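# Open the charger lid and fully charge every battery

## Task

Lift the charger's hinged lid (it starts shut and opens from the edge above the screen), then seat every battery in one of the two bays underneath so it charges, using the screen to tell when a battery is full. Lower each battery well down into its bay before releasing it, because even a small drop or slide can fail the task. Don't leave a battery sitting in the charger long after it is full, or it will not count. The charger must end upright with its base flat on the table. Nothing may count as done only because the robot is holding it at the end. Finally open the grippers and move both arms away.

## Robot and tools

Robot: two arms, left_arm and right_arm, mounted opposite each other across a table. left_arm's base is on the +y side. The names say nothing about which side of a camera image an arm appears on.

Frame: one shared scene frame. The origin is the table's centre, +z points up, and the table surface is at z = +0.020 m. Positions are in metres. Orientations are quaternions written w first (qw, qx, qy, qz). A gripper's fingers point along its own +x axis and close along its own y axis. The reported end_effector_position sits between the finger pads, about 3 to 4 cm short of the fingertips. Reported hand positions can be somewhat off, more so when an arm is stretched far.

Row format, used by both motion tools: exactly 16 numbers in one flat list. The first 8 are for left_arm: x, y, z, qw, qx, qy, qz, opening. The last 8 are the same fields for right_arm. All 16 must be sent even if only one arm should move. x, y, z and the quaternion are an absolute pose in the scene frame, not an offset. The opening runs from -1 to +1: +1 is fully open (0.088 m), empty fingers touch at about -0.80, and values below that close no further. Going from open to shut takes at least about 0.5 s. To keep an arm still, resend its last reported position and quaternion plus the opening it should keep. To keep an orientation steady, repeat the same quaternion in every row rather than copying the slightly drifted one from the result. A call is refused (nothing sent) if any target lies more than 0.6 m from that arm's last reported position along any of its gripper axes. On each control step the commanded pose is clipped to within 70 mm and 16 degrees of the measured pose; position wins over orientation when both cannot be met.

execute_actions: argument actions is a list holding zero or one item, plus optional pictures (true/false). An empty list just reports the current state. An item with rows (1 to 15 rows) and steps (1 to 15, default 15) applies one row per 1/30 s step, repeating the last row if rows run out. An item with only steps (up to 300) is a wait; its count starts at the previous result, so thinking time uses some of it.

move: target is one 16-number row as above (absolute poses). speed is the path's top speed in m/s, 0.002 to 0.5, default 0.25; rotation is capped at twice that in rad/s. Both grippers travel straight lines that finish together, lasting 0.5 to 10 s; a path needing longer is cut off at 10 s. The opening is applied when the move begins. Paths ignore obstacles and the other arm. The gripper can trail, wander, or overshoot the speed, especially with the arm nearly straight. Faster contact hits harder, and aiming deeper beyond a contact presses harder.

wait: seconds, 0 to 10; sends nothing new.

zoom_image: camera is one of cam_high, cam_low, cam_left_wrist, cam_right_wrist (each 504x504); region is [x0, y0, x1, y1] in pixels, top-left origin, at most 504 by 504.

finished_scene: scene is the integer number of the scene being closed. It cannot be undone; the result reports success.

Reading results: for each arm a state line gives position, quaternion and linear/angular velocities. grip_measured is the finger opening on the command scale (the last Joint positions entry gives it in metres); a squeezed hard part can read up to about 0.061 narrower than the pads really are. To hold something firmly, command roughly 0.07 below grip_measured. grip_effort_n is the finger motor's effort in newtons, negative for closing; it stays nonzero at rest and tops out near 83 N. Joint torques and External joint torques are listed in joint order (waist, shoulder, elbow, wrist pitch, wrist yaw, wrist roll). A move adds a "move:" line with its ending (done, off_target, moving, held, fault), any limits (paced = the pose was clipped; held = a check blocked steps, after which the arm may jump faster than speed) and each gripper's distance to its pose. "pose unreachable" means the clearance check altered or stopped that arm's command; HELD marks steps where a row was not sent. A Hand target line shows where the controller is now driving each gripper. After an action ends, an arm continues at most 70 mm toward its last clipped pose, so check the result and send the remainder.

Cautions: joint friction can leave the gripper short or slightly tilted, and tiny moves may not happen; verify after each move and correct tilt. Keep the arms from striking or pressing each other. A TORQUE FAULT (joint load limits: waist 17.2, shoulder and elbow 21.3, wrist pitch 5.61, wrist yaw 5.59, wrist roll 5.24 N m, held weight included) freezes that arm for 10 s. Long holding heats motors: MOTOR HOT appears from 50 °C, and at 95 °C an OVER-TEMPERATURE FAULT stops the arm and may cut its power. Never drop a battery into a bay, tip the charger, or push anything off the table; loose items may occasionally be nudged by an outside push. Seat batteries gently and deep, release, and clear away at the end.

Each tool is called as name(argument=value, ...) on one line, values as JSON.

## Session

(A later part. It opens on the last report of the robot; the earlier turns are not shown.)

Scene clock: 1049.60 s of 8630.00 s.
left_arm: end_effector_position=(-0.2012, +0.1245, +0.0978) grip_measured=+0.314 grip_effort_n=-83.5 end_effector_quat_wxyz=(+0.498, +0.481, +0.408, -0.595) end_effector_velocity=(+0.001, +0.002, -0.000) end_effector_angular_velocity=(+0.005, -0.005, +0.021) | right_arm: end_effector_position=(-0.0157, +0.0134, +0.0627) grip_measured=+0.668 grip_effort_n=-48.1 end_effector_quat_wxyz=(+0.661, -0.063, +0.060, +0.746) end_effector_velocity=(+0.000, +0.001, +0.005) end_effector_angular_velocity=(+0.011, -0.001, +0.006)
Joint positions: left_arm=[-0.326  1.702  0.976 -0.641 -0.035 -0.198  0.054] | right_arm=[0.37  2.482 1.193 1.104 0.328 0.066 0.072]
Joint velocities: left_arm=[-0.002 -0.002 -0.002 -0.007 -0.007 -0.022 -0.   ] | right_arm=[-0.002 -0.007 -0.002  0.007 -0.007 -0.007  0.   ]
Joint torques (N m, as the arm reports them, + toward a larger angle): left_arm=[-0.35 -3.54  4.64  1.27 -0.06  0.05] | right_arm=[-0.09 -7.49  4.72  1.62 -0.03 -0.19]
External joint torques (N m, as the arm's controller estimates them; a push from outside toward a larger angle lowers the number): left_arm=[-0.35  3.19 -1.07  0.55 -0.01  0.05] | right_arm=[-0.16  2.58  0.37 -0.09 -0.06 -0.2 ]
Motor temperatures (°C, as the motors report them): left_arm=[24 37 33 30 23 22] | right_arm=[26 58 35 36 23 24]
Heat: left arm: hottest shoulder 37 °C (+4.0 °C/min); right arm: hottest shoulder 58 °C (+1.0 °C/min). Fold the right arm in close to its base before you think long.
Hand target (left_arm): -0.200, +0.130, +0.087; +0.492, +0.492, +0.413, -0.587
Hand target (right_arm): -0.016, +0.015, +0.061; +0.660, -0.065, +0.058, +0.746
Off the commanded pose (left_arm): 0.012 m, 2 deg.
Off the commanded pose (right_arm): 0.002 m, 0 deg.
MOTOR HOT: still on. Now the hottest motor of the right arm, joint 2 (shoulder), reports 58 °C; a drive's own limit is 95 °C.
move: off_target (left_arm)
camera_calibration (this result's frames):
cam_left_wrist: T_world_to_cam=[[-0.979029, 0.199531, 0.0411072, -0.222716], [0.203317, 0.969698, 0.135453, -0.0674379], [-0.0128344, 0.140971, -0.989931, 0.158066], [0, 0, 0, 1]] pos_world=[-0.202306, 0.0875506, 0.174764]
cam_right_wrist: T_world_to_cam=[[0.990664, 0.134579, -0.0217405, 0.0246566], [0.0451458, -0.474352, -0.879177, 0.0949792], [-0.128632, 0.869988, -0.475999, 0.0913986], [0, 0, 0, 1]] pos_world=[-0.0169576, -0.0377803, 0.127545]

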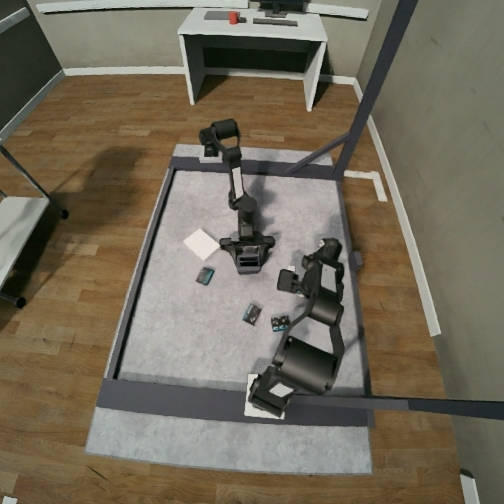

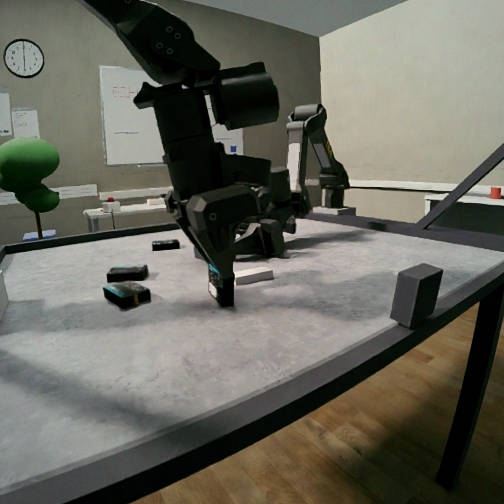

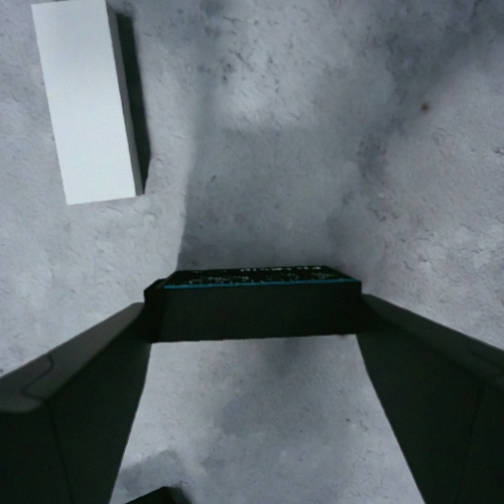

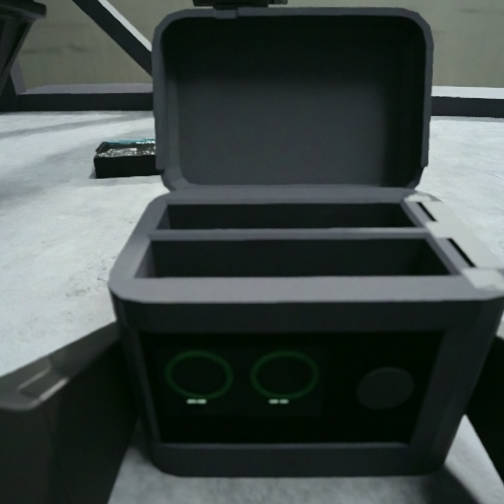

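Down. Release and retreat.

move(target=[-0.2005,0.128,0.092,0.4924,0.4924,0.4132,-0.5868,0.65,-0.016,0.015,0.061,0.66,-0.0653,0.0578,0.746,0.66], speed=0.008)

move(target=[-0.2,0.125,0.15,0.4924,0.4924,0.4132,-0.5868,0.7,-0.016,0.015,0.061,0.66,-0.0653,0.0578,0.746,0.66], speed=0.05)

move(target=[-0.09,0.225,0.2,0.5792,0.4056,0.4056,-0.5792,0.7,-0.016,0.015,0.061,0.66,-0.0653,0.0578,0.746,0.66], speed=0.1)

Scene clock: 1060.47 s of 8630.00 s.
left_arm: end_effector_position=(-0.1999, +0.1277, +0.0949) grip_measured=+0.647 grip_effort_n=13.7 end_effector_quat_wxyz=(+0.495, +0.488, +0.412, -0.589) end_effector_velocity=(+0.005, +0.006, -0.002) end_effector_angular_velocity=(+0.018, -0.026, +0.023) | right_arm: end_effector_position=(-0.0157, +0.0134, +0.0627) grip_measured=+0.668 grip_effort_n=-47.7 end_effector_quat_wxyz=(+0.661, -0.063, +0.060, +0.746) end_effector_velocity=(+0.000, -0.000, -0.001) end_effector_angular_velocity=(-0.006, -0.009, +0.006)
Joint positions: left_arm=[-0.326  1.71   0.976 -0.654 -0.035 -0.198  0.071] | right_arm=[0.37  2.482 1.193 1.104 0.328 0.066 0.072]
Joint velocities: left_arm=[-0.002 -0.002 -0.007 -0.022 -0.022 -0.022 -0.   ] | right_arm=[-0.002 -0.002 -0.002 -0.007 -0.007 -0.007  0.   ]
Joint torques (N m, as the arm reports them, + toward a larger angle): left_arm=[-0.21 -4.63  7.15  0.64 -0.06  0.07] | right_arm=[-0.16 -7.51  4.73  1.63 -0.04 -0.18]
External joint torques (N m, as the arm's controller estimates them; a push from outside toward a larger angle lowers the number): left_arm=[-0.23  2.05  1.58 -0.01 -0.01  0.06] | right_arm=[-0.21  2.39  0.48 -0.03 -0.07 -0.19]
Motor temperatures (°C, as the motors report them): left_arm=[24 36 32 30 23 22] | right_arm=[26 58 35 36 23 24]
Heat: left arm: hottest shoulder 36 °C (+2.0 °C/min); right arm: hottest shoulder 58 °C (+1.0 °C/min). Fold the right arm in close to its base before you think long.
Hand target (left_arm): -0.200, +0.128, +0.092; +0.493, +0.492, +0.413, -0.587
Hand target (right_arm): -0.016, +0.015, +0.061; +0.660, -0.065, +0.058, +0.746
Off the commanded pose (left_arm): 0.003 m, 1 deg.
Off the commanded pose (right_arm): 0.002 m, 0 deg.
MOTOR HOT: still on. Now the hottest motor of the right arm, joint 2 (shoulder), reports 58 °C; a drive's own limit is 95 °C.
move: done
camera_calibration (this result's frames):
cam_left_wrist: T_world_to_cam=[[-0.979356, 0.1987, 0.0371456, -0.221534], [0.202082, 0.966887, 0.155862, -0.0722237], [-0.00494579, 0.160151, -0.98708, 0.153587], [0, 0, 0, 1]] pos_world=[-0.201606, 0.0892539, 0.171088]
cam_right_wrist: T_world_to_cam=[[0.990664, 0.134579, -0.0217405, 0.0246566], [0.0451458, -0.474352, -0.879177, 0.0949792], [-0.128632, 0.869988, -0.475999, 0.0913986], [0, 0, 0, 1]] pos_world=[-0.0169576, -0.0377803, 0.127545]

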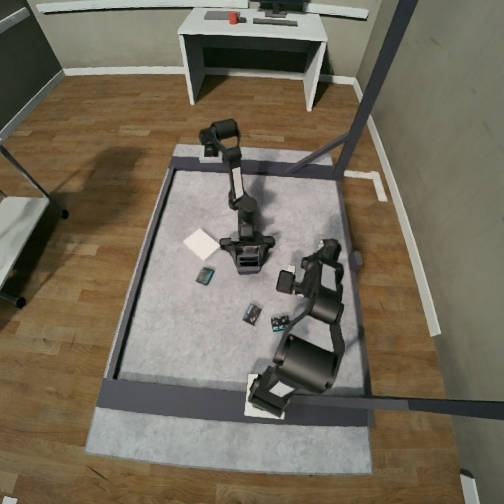

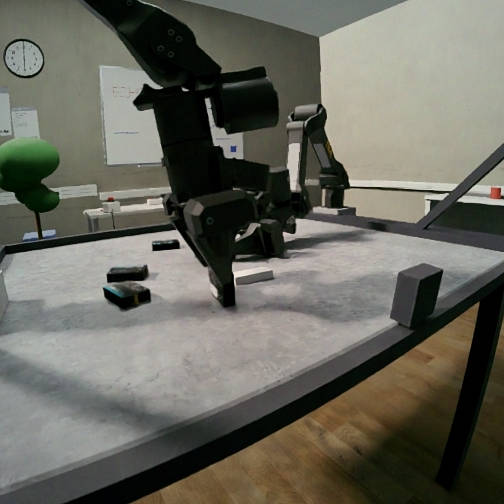

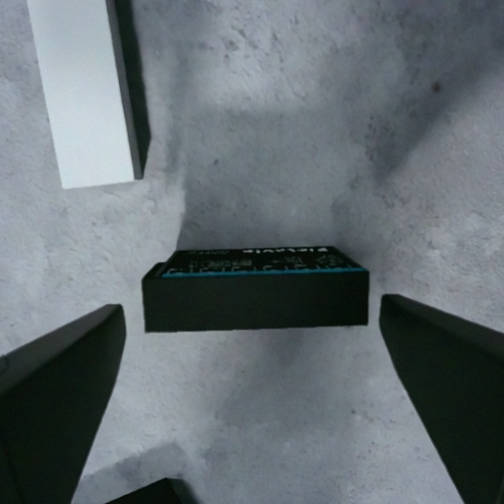

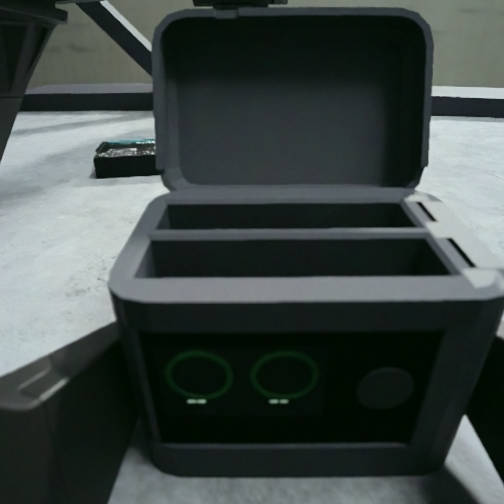

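Scene clock: 1061.90 s of 8630.00 s.
left_arm: end_effector_position=(-0.1999, +0.1270, +0.1458) grip_measured=+0.697 grip_effort_n=13.7 end_effector_quat_wxyz=(+0.492, +0.496, +0.415, -0.583) end_effector_velocity=(+0.004, +0.003, +0.001) end_effector_angular_velocity=(+0.008, -0.025, +0.008) | right_arm: end_effector_position=(-0.0157, +0.0134, +0.0627) grip_measured=+0.668 grip_effort_n=-48.1 end_effector_quat_wxyz=(+0.661, -0.063, +0.060, +0.746) end_effector_velocity=(+0.002, +0.002, +0.004) end_effector_angular_velocity=(+0.012, -0.003, -0.008)
Joint positions: left_arm=[-0.325  1.653  1.134 -0.891 -0.035 -0.197  0.073] | right_arm=[0.37  2.482 1.193 1.104 0.328 0.066 0.072]
Joint velocities: left_arm=[-0.002 -0.002  0.002 -0.022 -0.022 -0.007  0.   ] | right_arm=[-0.002 -0.002  0.002  0.007  0.007 -0.007 -0.   ]
Joint torques (N m, as the arm reports them, + toward a larger angle): left_arm=[ 0.24 -6.74  8.16  0.58  0.    0.19] | right_arm=[-0.08 -7.49  4.77  1.61 -0.03 -0.19]
External joint torques (N m, as the arm's controller estimates them; a push from outside toward a larger angle lowers the number): left_arm=[ 0.26 -0.07  2.14 -0.05  0.05  0.19] | right_arm=[ 0.01  2.48  0.48 -0.07 -0.07 -0.2 ]
Motor temperatures (°C, as the motors report them): left_arm=[24 36 32 30 23 22] | right_arm=[26 58 35 36 23 24]
Heat: left arm: hottest shoulder 36 °C (+2.0 °C/min); right arm: hottest shoulder 58 °C (+1.0 °C/min). Fold the right arm in close to its base before you think long.
Hand target (left_arm): -0.200, +0.126, +0.150; +0.492, +0.493, +0.413, -0.587
Hand target (right_arm): -0.016, +0.015, +0.061; +0.660, -0.065, +0.058, +0.746
Off the commanded pose (left_arm): 0.005 m, 1 deg.
Off the commanded pose (right_arm): 0.002 m, 0 deg.
MOTOR HOT: still on. Now the hottest motor of the right arm, joint 2 (shoulder), reports 58 °C; a drive's own limit is 95 °C.
move: done
camera_calibration (this result's frames):
cam_left_wrist: T_world_to_cam=[[-0.979506, 0.198691, 0.0330233, -0.222723], [0.201386, 0.963248, 0.177757, -0.0823592], [0.00350899, 0.180764, -0.98352, 0.202488], [0, 0, 0, 1]] pos_world=[-0.202283, 0.0869826, 0.221146]
cam_right_wrist: T_world_to_cam=[[0.990664, 0.134579, -0.0217405, 0.0246566], [0.0451458, -0.474352, -0.879177, 0.0949792], [-0.128632, 0.869988, -0.475999, 0.0913986], [0, 0, 0, 1]] pos_world=[-0.0169576, -0.0377803, 0.127545]

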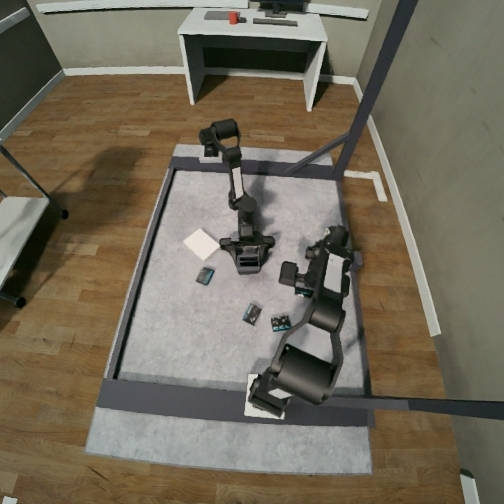

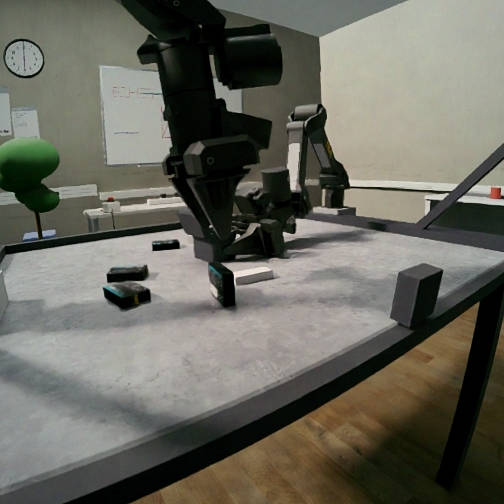

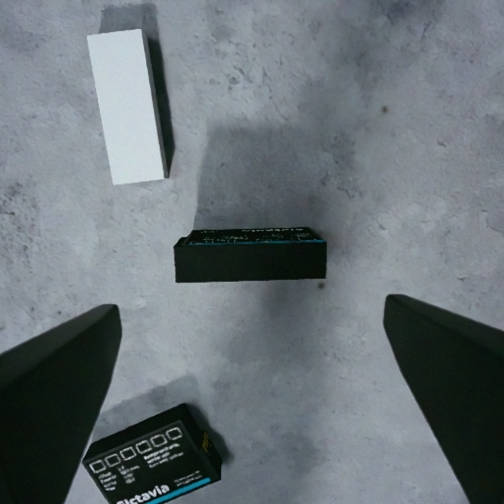

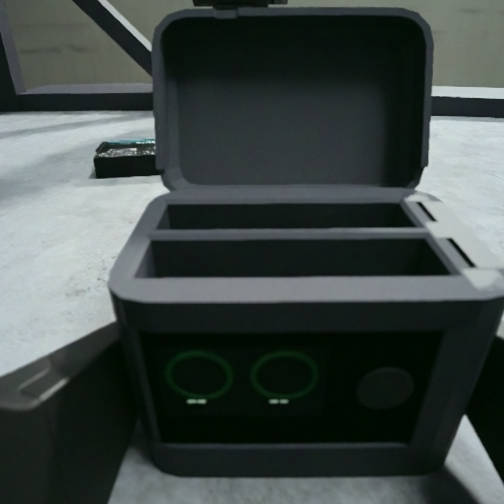

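Scene clock: 1063.93 s of 8630.00 s.
left_arm: end_effector_position=(-0.0912, +0.2231, +0.2019) grip_measured=+0.697 grip_effort_n=14.2 end_effector_quat_wxyz=(+0.582, +0.403, +0.403, -0.580) end_effector_velocity=(+0.004, +0.005, +0.001) end_effector_angular_velocity=(+0.007, +0.001, +0.035) | right_arm: end_effector_position=(-0.0157, +0.0134, +0.0627) grip_measured=+0.668 grip_effort_n=-47.7 end_effector_quat_wxyz=(+0.661, -0.063, +0.060, +0.746) end_effector_velocity=(+0.001, -0.001, -0.004) end_effector_angular_velocity=(-0.011, -0.011, +0.006)
Joint positions: left_arm=[ 0.029  0.988  0.82  -1.043 -0.009 -0.018  0.073] | right_arm=[0.37  2.482 1.193 1.104 0.328 0.066 0.072]
Joint velocities: left_arm=[ 0.012 -0.017 -0.002 -0.022 -0.007 -0.022 -0.   ] | right_arm=[-0.002  0.002 -0.002 -0.007 -0.007 -0.007 -0.   ]
Joint torques (N m, as the arm reports them, + toward a larger angle): left_arm=[ 0.27 -2.25  6.21  0.97  0.05  0.2 ] | right_arm=[-0.09 -7.52  4.75  1.63 -0.04 -0.18]
External joint torques (N m, as the arm's controller estimates them; a push from outside toward a larger angle lowers the number): left_arm=[ 0.26  0.02 -0.35  0.01  0.06  0.19] | right_arm=[-0.1   2.31  0.53 -0.02 -0.07 -0.19]
Motor temperatures (°C, as the motors report them): left_arm=[24 35 32 30 23 22] | right_arm=[26 58 35 36 23 24]
Heat: left arm: hottest shoulder 35 °C (+1.0 °C/min); right arm: hottest shoulder 58 °C (+1.0 °C/min). Fold the right arm in close to its base before you think long.
Hand target (left_arm): -0.091, +0.226, +0.199; +0.580, +0.406, +0.405, -0.579
Hand target (right_arm): -0.016, +0.015, +0.061; +0.660, -0.065, +0.058, +0.746
Off the commanded pose (left_arm): 0.003 m, 1 deg.
Off the commanded pose (right_arm): 0.002 m, 0 deg.
MOTOR HOT: still on. Now the hottest motor of the right arm, joint 2 (shoulder), reports 58 °C; a drive's own limit is 95 °C.
move: done
camera_calibration (this result's frames):
cam_left_wrist: T_world_to_cam=[[-0.999093, 0.0321667, 0.0278879, -0.100771], [0.0317213, 0.999364, -0.0162679, -0.191146], [-0.0283935, -0.0153685, -0.999479, 0.283976], [0, 0, 0, 1]] pos_world=[-0.0865531, 0.19863, 0.283529]
cam_right_wrist: T_world_to_cam=[[0.990664, 0.134579, -0.0217405, 0.0246566], [0.0451458, -0.474352, -0.879177, 0.0949792], [-0.128632, 0.869988, -0.475999, 0.0913986], [0, 0, 0, 1]] pos_world=[-0.0169576, -0.0377803, 0.127545]

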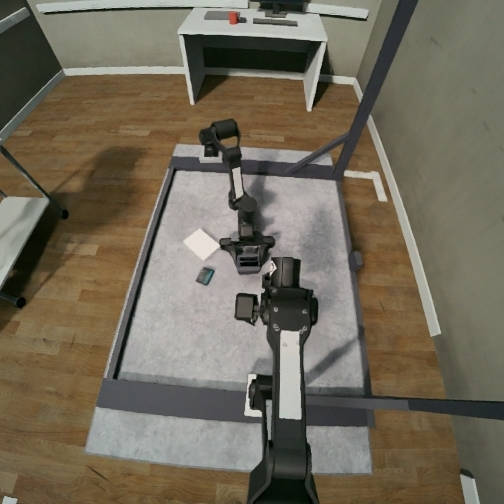

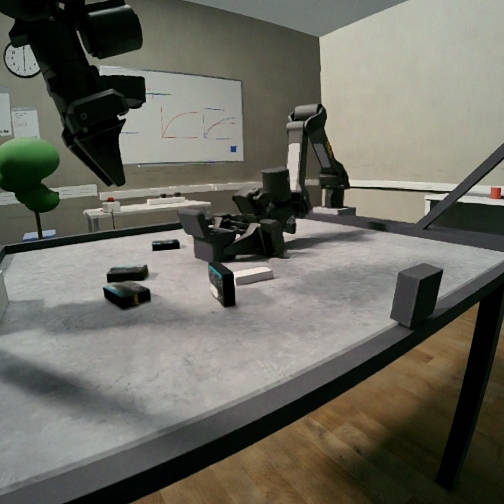

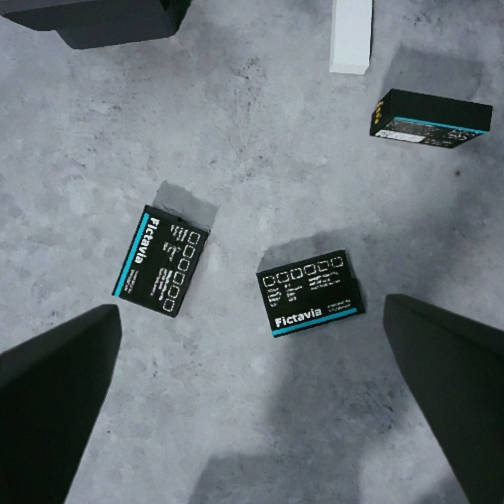

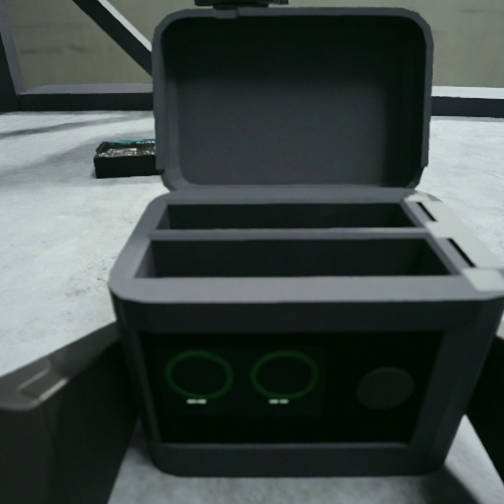

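zoom_image(camera="cam_left_wrist", region=[240, 220, 390, 350])

zoom_image(camera="cam_left_wrist", region=[90, 180, 240, 330])

zoom_image(camera="cam_low", region=[80, 230, 260, 320])

Region (240, 220, 390, 350) of cam_left_wrist's 504x504 image, scaled by 3.360, with more detail than that image has; it fills the top 437 rows of this view, and the rest is white.

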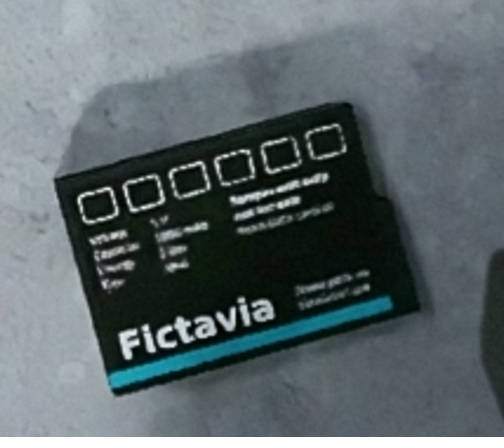

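Region (90, 180, 240, 330) of cam_left_wrist's 504x504 image, scaled by 3.360, with more detail than that image has.

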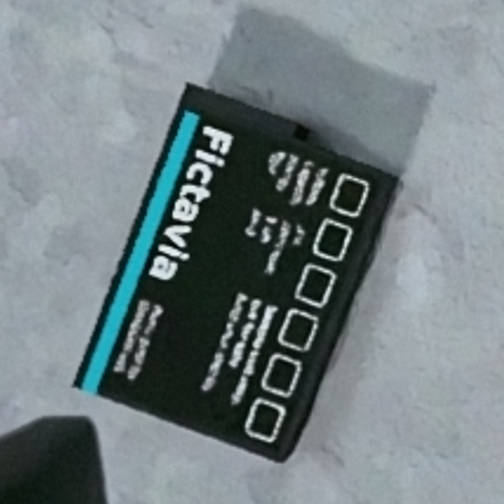

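Region (80, 230, 260, 320) of cam_low's 504x504 image, scaled by 2.800, with more detail than that image has.

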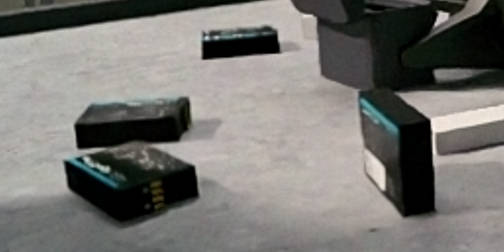

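move(target=[-0.12,0.235,0.16,0.199,0.7058,-0.045,-0.6786,0.75,-0.016,0.015,0.061,0.66,-0.0653,0.0578,0.746,0.66], speed=0.3)

move(target=[-0.136,0.243,0.11,-0.3583,0.6398,-0.5117,-0.448,0.75,-0.016,0.015,0.061,0.66,-0.0653,0.0578,0.746,0.66], speed=0.3)

move(target=[-0.136,0.243,0.075,-0.3583,0.6398,-0.5117,-0.448,0.75,-0.016,0.015,0.061,0.66,-0.0653,0.0578,0.746,0.66], speed=0.04)

Scene clock: 1126.70 s of 8630.00 s.
left_arm: end_effector_position=(-0.1203, +0.2326, +0.1644) grip_measured=+0.747 grip_effort_n=14.2 end_effector_quat_wxyz=(+0.207, +0.701, -0.045, -0.681) end_effector_velocity=(+0.000, +0.002, -0.001) end_effector_angular_velocity=(+0.006, -0.011, -0.012) | right_arm: end_effector_position=(-0.0157, +0.0134, +0.0627) grip_measured=+0.668 grip_effort_n=-47.7 end_effector_quat_wxyz=(+0.661, -0.063, +0.060, +0.746) end_effector_velocity=(+0.000, +0.001, +0.005) end_effector_angular_velocity=(+0.011, -0.001, +0.006)
Joint positions: left_arm=[-0.239  0.988  0.674 -0.935 -0.164  1.079  0.076] | right_arm=[0.37  2.482 1.193 1.104 0.328 0.066 0.072]
Joint velocities: left_arm=[-0.007 -0.002 -0.002 -0.007 -0.007  0.007 -0.   ] | right_arm=[-0.002 -0.007 -0.002  0.007 -0.007 -0.007  0.   ]
Joint torques (N m, as the arm reports them, + toward a larger angle): left_arm=[-0.2  -0.86  6.11  1.28 -0.18  0.18] | right_arm=[-0.13 -7.49  4.73  1.62 -0.04 -0.19]
External joint torques (N m, as the arm's controller estimates them; a push from outside toward a larger angle lowers the number): left_arm=[-0.19  1.28 -0.37  0.39 -0.12  0.21] | right_arm=[-0.11  2.51  0.42 -0.07 -0.08 -0.2 ]
Motor temperatures (°C, as the motors report them): left_arm=[24 31 32 30 23 22] | right_arm=[26 59 35 36 23 24]
Heat: left arm: hottest elbow 32 °C (-3.0 °C/min); right arm: hottest shoulder 59 °C (+1.0 °C/min). Fold the right arm in close to its base before you think long.
Hand target (left_arm): -0.120, +0.234, +0.160; +0.199, +0.705, -0.045, -0.679
Hand target (right_arm): -0.016, +0.015, +0.061; +0.660, -0.065, +0.058, +0.746
Off the commanded pose (left_arm): 0.005 m, 1 deg.
Off the commanded pose (right_arm): 0.002 m, 0 deg.
MOTOR HOT: still on. Now the hottest motor of the right arm, joint 2 (shoulder), reports 59 °C; a drive's own limit is 95 °C.
move: done
camera_calibration (this result's frames):
cam_left_wrist: T_world_to_cam=[[-0.199258, 0.92821, -0.314203, -0.185025], [0.900759, 0.299755, 0.314293, 0.0126486], [0.385914, -0.220395, -0.895822, 0.326289], [0, 0, 0, 1]] pos_world=[-0.17418, 0.239863, 0.230186]
cam_right_wrist: T_world_to_cam=[[0.990664, 0.134579, -0.0217405, 0.0246566], [0.0451458, -0.474352, -0.879177, 0.0949792], [-0.128632, 0.869988, -0.475999, 0.0913986], [0, 0, 0, 1]] pos_world=[-0.0169576, -0.0377803, 0.127545]

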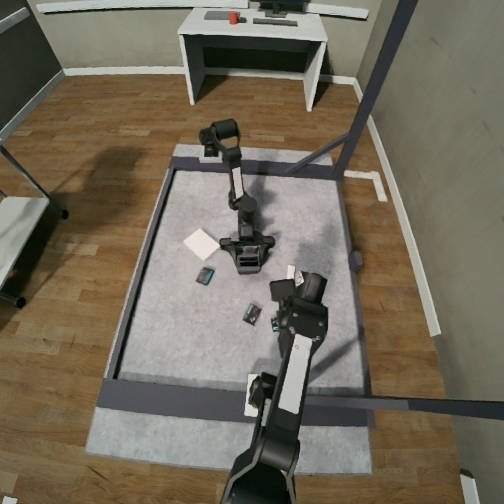

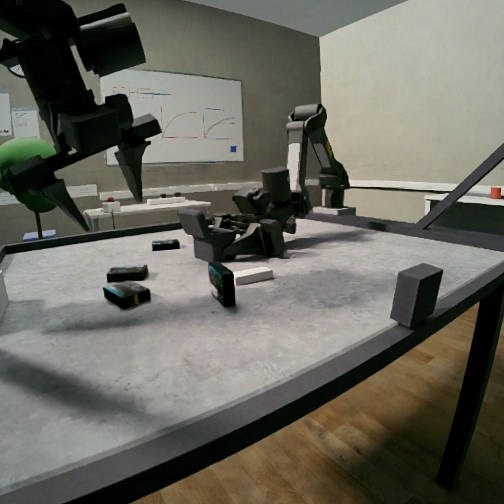

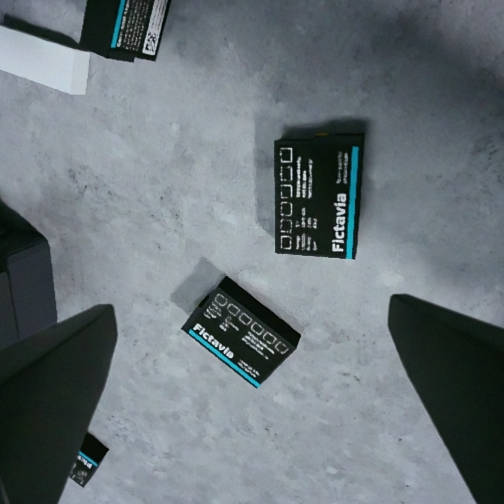

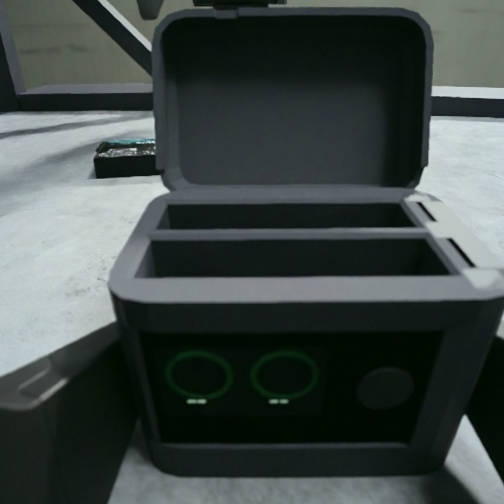

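Scene clock: 1129.83 s of 8630.00 s.
left_arm: end_effector_position=(-0.1371, +0.2398, +0.1140) grip_measured=+0.747 grip_effort_n=12.8 end_effector_quat_wxyz=(-0.350, +0.642, -0.514, -0.450) end_effector_velocity=(-0.001, +0.002, -0.001) end_effector_angular_velocity=(+0.010, +0.001, -0.011) | right_arm: end_effector_position=(-0.0157, +0.0134, +0.0627) grip_measured=+0.668 grip_effort_n=-47.7 end_effector_quat_wxyz=(+0.661, -0.063, +0.060, +0.746) end_effector_velocity=(+0.001, +0.000, -0.004) end_effector_angular_velocity=(-0.014, +0.005, +0.013)
Joint positions: left_arm=[-0.363  1.038  0.495 -0.728 -0.201  2.529  0.076] | right_arm=[0.37  2.482 1.193 1.104 0.328 0.066 0.072]
Joint velocities: left_arm=[-0.002 -0.002 -0.002 -0.007  0.007  0.007 -0.001] | right_arm=[-0.007  0.002 -0.002 -0.007 -0.022  0.007  0.   ]
Joint torques (N m, as the arm reports them, + toward a larger angle): left_arm=[-0.31 -0.74  5.73  1.13 -0.25  0.2 ] | right_arm=[-0.15 -7.52  4.77  1.62 -0.04 -0.19]
External joint torques (N m, as the arm's controller estimates them; a push from outside toward a larger angle lowers the number): left_arm=[-0.29  1.44 -0.43  0.35 -0.16  0.21] | right_arm=[-0.11  2.45  0.47 -0.06 -0.08 -0.2 ]
Motor temperatures (°C, as the motors report them): left_arm=[24 31 32 30 23 22] | right_arm=[26 59 35 36 23 24]
Heat: left arm: hottest elbow 32 °C (-3.0 °C/min); right arm: hottest shoulder 59 °C (+1.0 °C/min). Fold the right arm in close to its base before you think long.
Hand target (left_arm): -0.136, +0.242, +0.110; -0.358, +0.640, -0.512, -0.448
Hand target (right_arm): -0.016, +0.015, +0.061; +0.660, -0.065, +0.058, +0.746
Off the commanded pose (left_arm): 0.005 m, 1 deg.
Off the commanded pose (right_arm): 0.002 m, 0 deg.
MOTOR HOT: still on. Now the hottest motor of the right arm, joint 2 (shoulder), reports 59 °C; a drive's own limit is 95 °C.
move: done
camera_calibration (this result's frames):
cam_left_wrist: T_world_to_cam=[[0.974583, 0.221691, 0.032248, 0.0799358], [0.149045, -0.749111, 0.64546, 0.152174], [0.16725, -0.624248, -0.763113, 0.341035], [0, 0, 0, 1]] pos_world=[-0.157623, 0.309165, 0.159449]
cam_right_wrist: T_world_to_cam=[[0.990664, 0.134579, -0.0217405, 0.0246566], [0.0451458, -0.474352, -0.879177, 0.0949792], [-0.128632, 0.869988, -0.475999, 0.0913986], [0, 0, 0, 1]] pos_world=[-0.0169576, -0.0377803, 0.127545]

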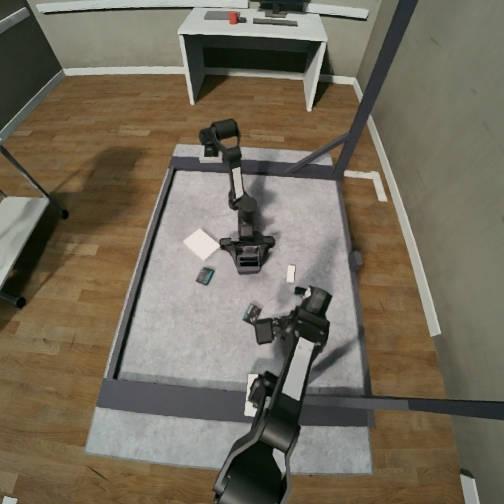

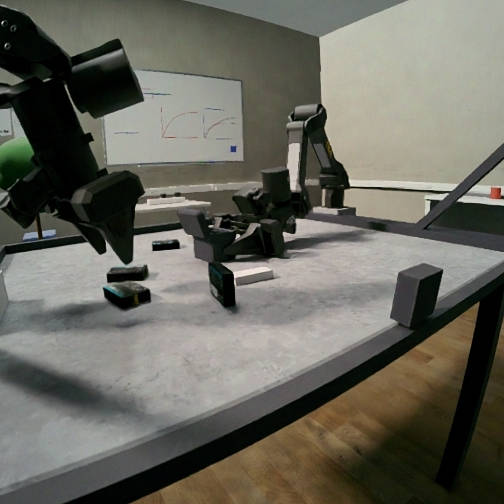

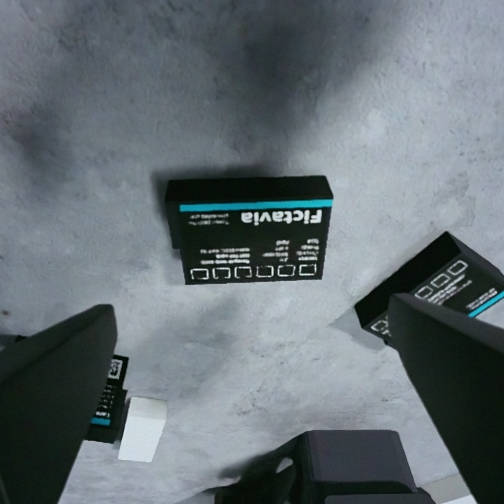

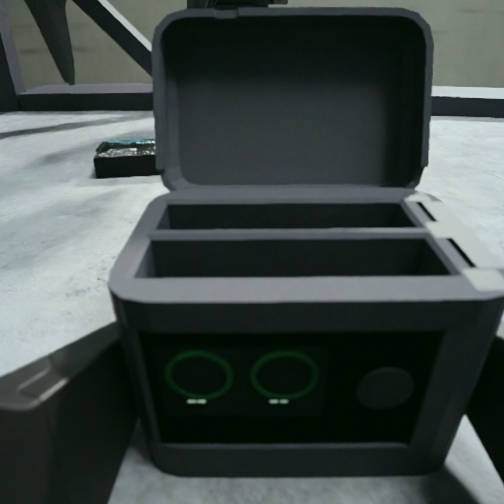

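Scene clock: 1131.13 s of 8630.00 s.
left_arm: end_effector_position=(-0.1373, +0.2397, +0.0790) grip_measured=+0.747 grip_effort_n=12.8 end_effector_quat_wxyz=(-0.350, +0.641, -0.514, -0.449) end_effector_velocity=(+0.000, +0.002, -0.003) end_effector_angular_velocity=(+0.007, -0.004, +0.015) | right_arm: end_effector_position=(-0.0157, +0.0134, +0.0627) grip_measured=+0.668 grip_effort_n=-47.7 end_effector_quat_wxyz=(+0.661, -0.063, +0.060, +0.746) end_effector_velocity=(+0.002, +0.001, +0.005) end_effector_angular_velocity=(+0.012, -0.003, -0.008)
Joint positions: left_arm=[-0.365  1.122  0.383 -0.532 -0.202  2.53   0.076] | right_arm=[0.37  2.482 1.193 1.104 0.328 0.066 0.072]
Joint velocities: left_arm=[-0.007  0.012 -0.007  0.007 -0.007 -0.022 -0.   ] | right_arm=[-0.002 -0.007 -0.002  0.007  0.007 -0.007 -0.   ]
Joint torques (N m, as the arm reports them, + toward a larger angle): left_arm=[-0.29 -0.99  5.25  1.12 -0.25  0.21] | right_arm=[-0.04 -7.48  4.74  1.62 -0.03 -0.2 ]
External joint torques (N m, as the arm's controller estimates them; a push from outside toward a larger angle lowers the number): left_arm=[-0.28  1.3  -0.4   0.37 -0.15  0.21] | right_arm=[-0.03  2.63  0.36 -0.09 -0.07 -0.21]
Motor temperatures (°C, as the motors report them): left_arm=[24 31 32 30 23 22] | right_arm=[26 59 35 36 23 24]
Heat: left arm: hottest elbow 32 °C (-3.0 °C/min); right arm: hottest shoulder 59 °C (+1.0 °C/min). Fold the right arm in close to its base before you think long.
Hand target (left_arm): -0.136, +0.243, +0.075; -0.358, +0.640, -0.512, -0.448
Hand target (right_arm): -0.016, +0.015, +0.061; +0.660, -0.065, +0.058, +0.746
Off the commanded pose (left_arm): 0.005 m, 1 deg.
Off the commanded pose (right_arm): 0.002 m, 0 deg.
MOTOR HOT: still on. Now the hottest motor of the right arm, joint 2 (shoulder), reports 59 °C; a drive's own limit is 95 °C.
move: done
camera_calibration (this result's frames):
cam_left_wrist: T_world_to_cam=[[0.974945, 0.219981, 0.0330351, 0.081708], [0.147253, -0.749535, 0.645379, 0.174596], [0.166732, -0.624344, -0.763148, 0.314224], [0, 0, 0, 1]] pos_world=[-0.157762, 0.309075, 0.12442]
cam_right_wrist: T_world_to_cam=[[0.990664, 0.134579, -0.0217405, 0.0246566], [0.0451458, -0.474352, -0.879177, 0.0949792], [-0.128632, 0.869988, -0.475999, 0.0913986], [0, 0, 0, 1]] pos_world=[-0.0169576, -0.0377803, 0.127545]

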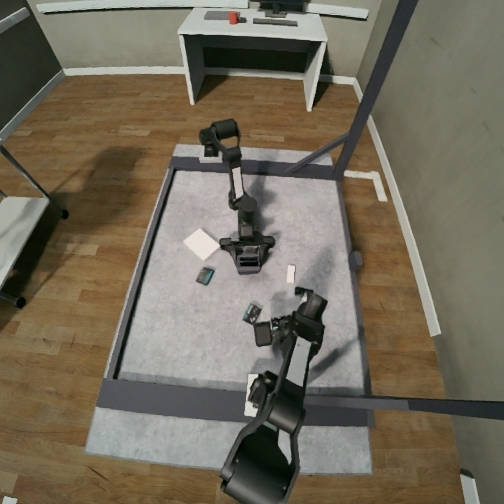

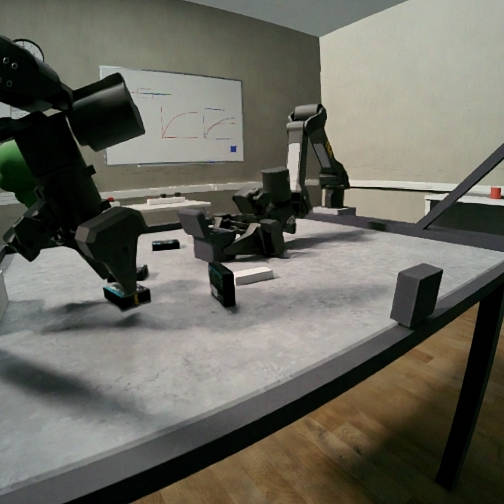

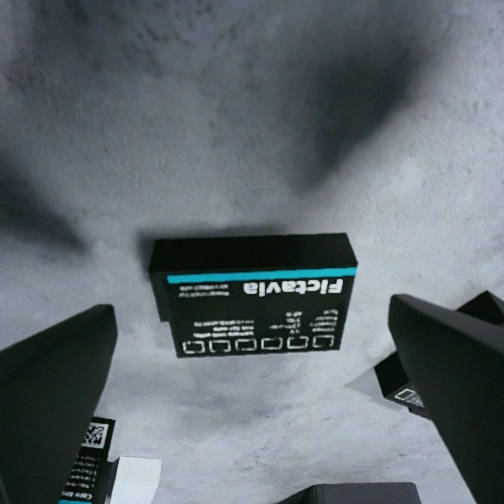

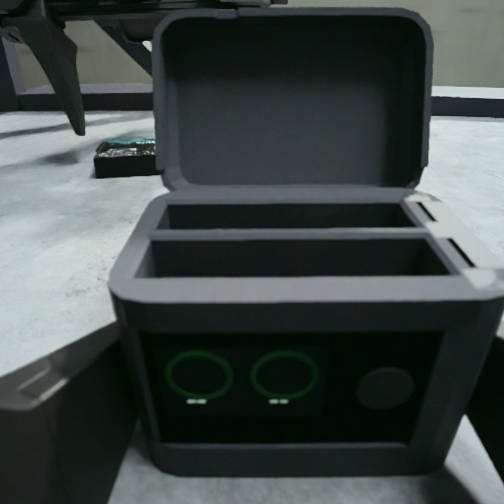

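move(target=[-0.136,0.243,0.0595,-0.3583,0.6398,-0.5117,-0.448,0.75,-0.016,0.015,0.061,0.66,-0.0653,0.0578,0.746,0.66], speed=0.02)

Scene clock: 1139.80 s of 8630.00 s.
left_arm: end_effector_position=(-0.1373, +0.2398, +0.0632) grip_measured=+0.747 grip_effort_n=12.8 end_effector_quat_wxyz=(-0.351, +0.641, -0.514, -0.449) end_effector_velocity=(+0.002, -0.002, -0.002) end_effector_angular_velocity=(-0.010, -0.021, -0.003) | right_arm: end_effector_position=(-0.0157, +0.0134, +0.0627) grip_measured=+0.668 grip_effort_n=-47.7 end_effector_quat_wxyz=(+0.661, -0.063, +0.060, +0.746) end_effector_velocity=(-0.001, -0.002, -0.005) end_effector_angular_velocity=(-0.016, -0.011, +0.020)
Joint positions: left_arm=[-0.365  1.178  0.337 -0.432 -0.202  2.53   0.076] | right_arm=[0.37  2.482 1.193 1.104 0.328 0.066 0.072]
Joint velocities: left_arm=[-0.002  0.012 -0.007  0.022 -0.022  0.007 -0.   ] | right_arm=[-0.002  0.002 -0.007 -0.007 -0.022 -0.007 -0.   ]
Joint torques (N m, as the arm reports them, + toward a larger angle): left_arm=[-0.25 -1.07  5.09  1.12 -0.21  0.19] | right_arm=[-0.13 -7.48  4.79  1.61 -0.02 -0.2 ]
External joint torques (N m, as the arm's controller estimates them; a push from outside toward a larger angle lowers the number): left_arm=[-0.25  1.34 -0.33  0.36 -0.1   0.19] | right_arm=[-0.13  2.35  0.56 -0.04 -0.06 -0.21]
Motor temperatures (°C, as the motors report them): left_arm=[24 31 32 30 23 22] | right_arm=[26 59 35 36 23 24]
Heat: left arm: hottest elbow 32 °C (-2.0 °C/min); right arm: hottest shoulder 59 °C (+1.0 °C/min). Fold the right arm in close to its base before you think long.
Hand target (left_arm): -0.136, +0.243, +0.060; -0.358, +0.640, -0.512, -0.448
Hand target (right_arm): -0.016, +0.015, +0.061; +0.660, -0.065, +0.058, +0.746
Off the commanded pose (left_arm): 0.005 m, 1 deg.
Off the commanded pose (right_arm): 0.002 m, 0 deg.
MOTOR HOT: still on. Now the hottest motor of the right arm, joint 2 (shoulder), reports 59 °C; a drive's own limit is 95 °C.
move: done
camera_calibration (this result's frames):
cam_left_wrist: T_world_to_cam=[[0.97494, 0.219969, 0.0332607, 0.0821726], [0.147154, -0.74976, 0.645139, 0.184887], [0.166848, -0.624078, -0.763341, 0.302179], [0, 0, 0, 1]] pos_world=[-0.157738, 0.309129, 0.108654]
cam_right_wrist: T_world_to_cam=[[0.990664, 0.134579, -0.0217405, 0.0246566], [0.0451458, -0.474352, -0.879177, 0.0949792], [-0.128632, 0.869988, -0.475999, 0.0913986], [0, 0, 0, 1]] pos_world=[-0.0169576, -0.0377803, 0.127545]

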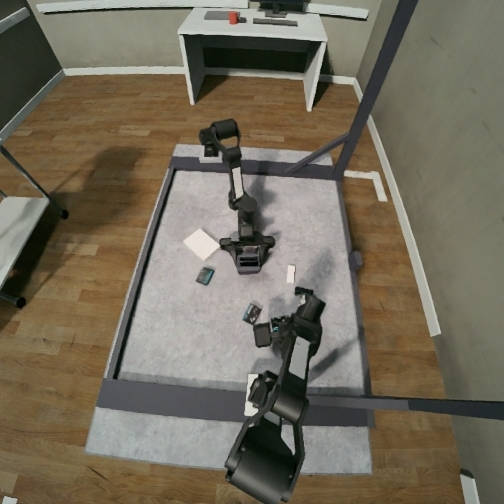

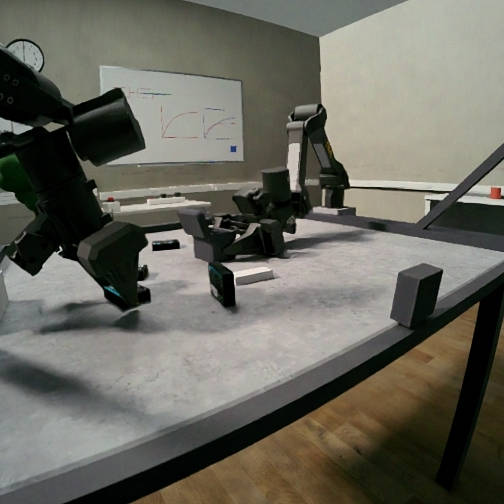

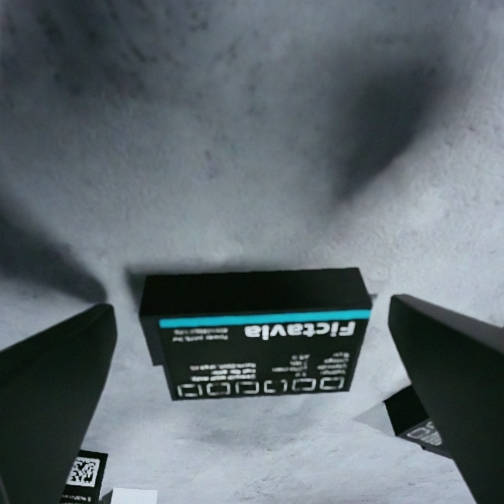

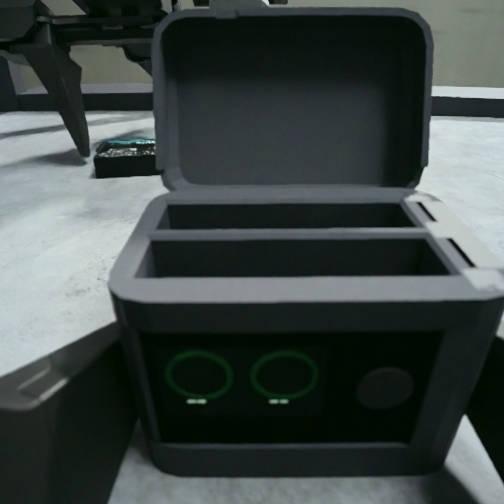

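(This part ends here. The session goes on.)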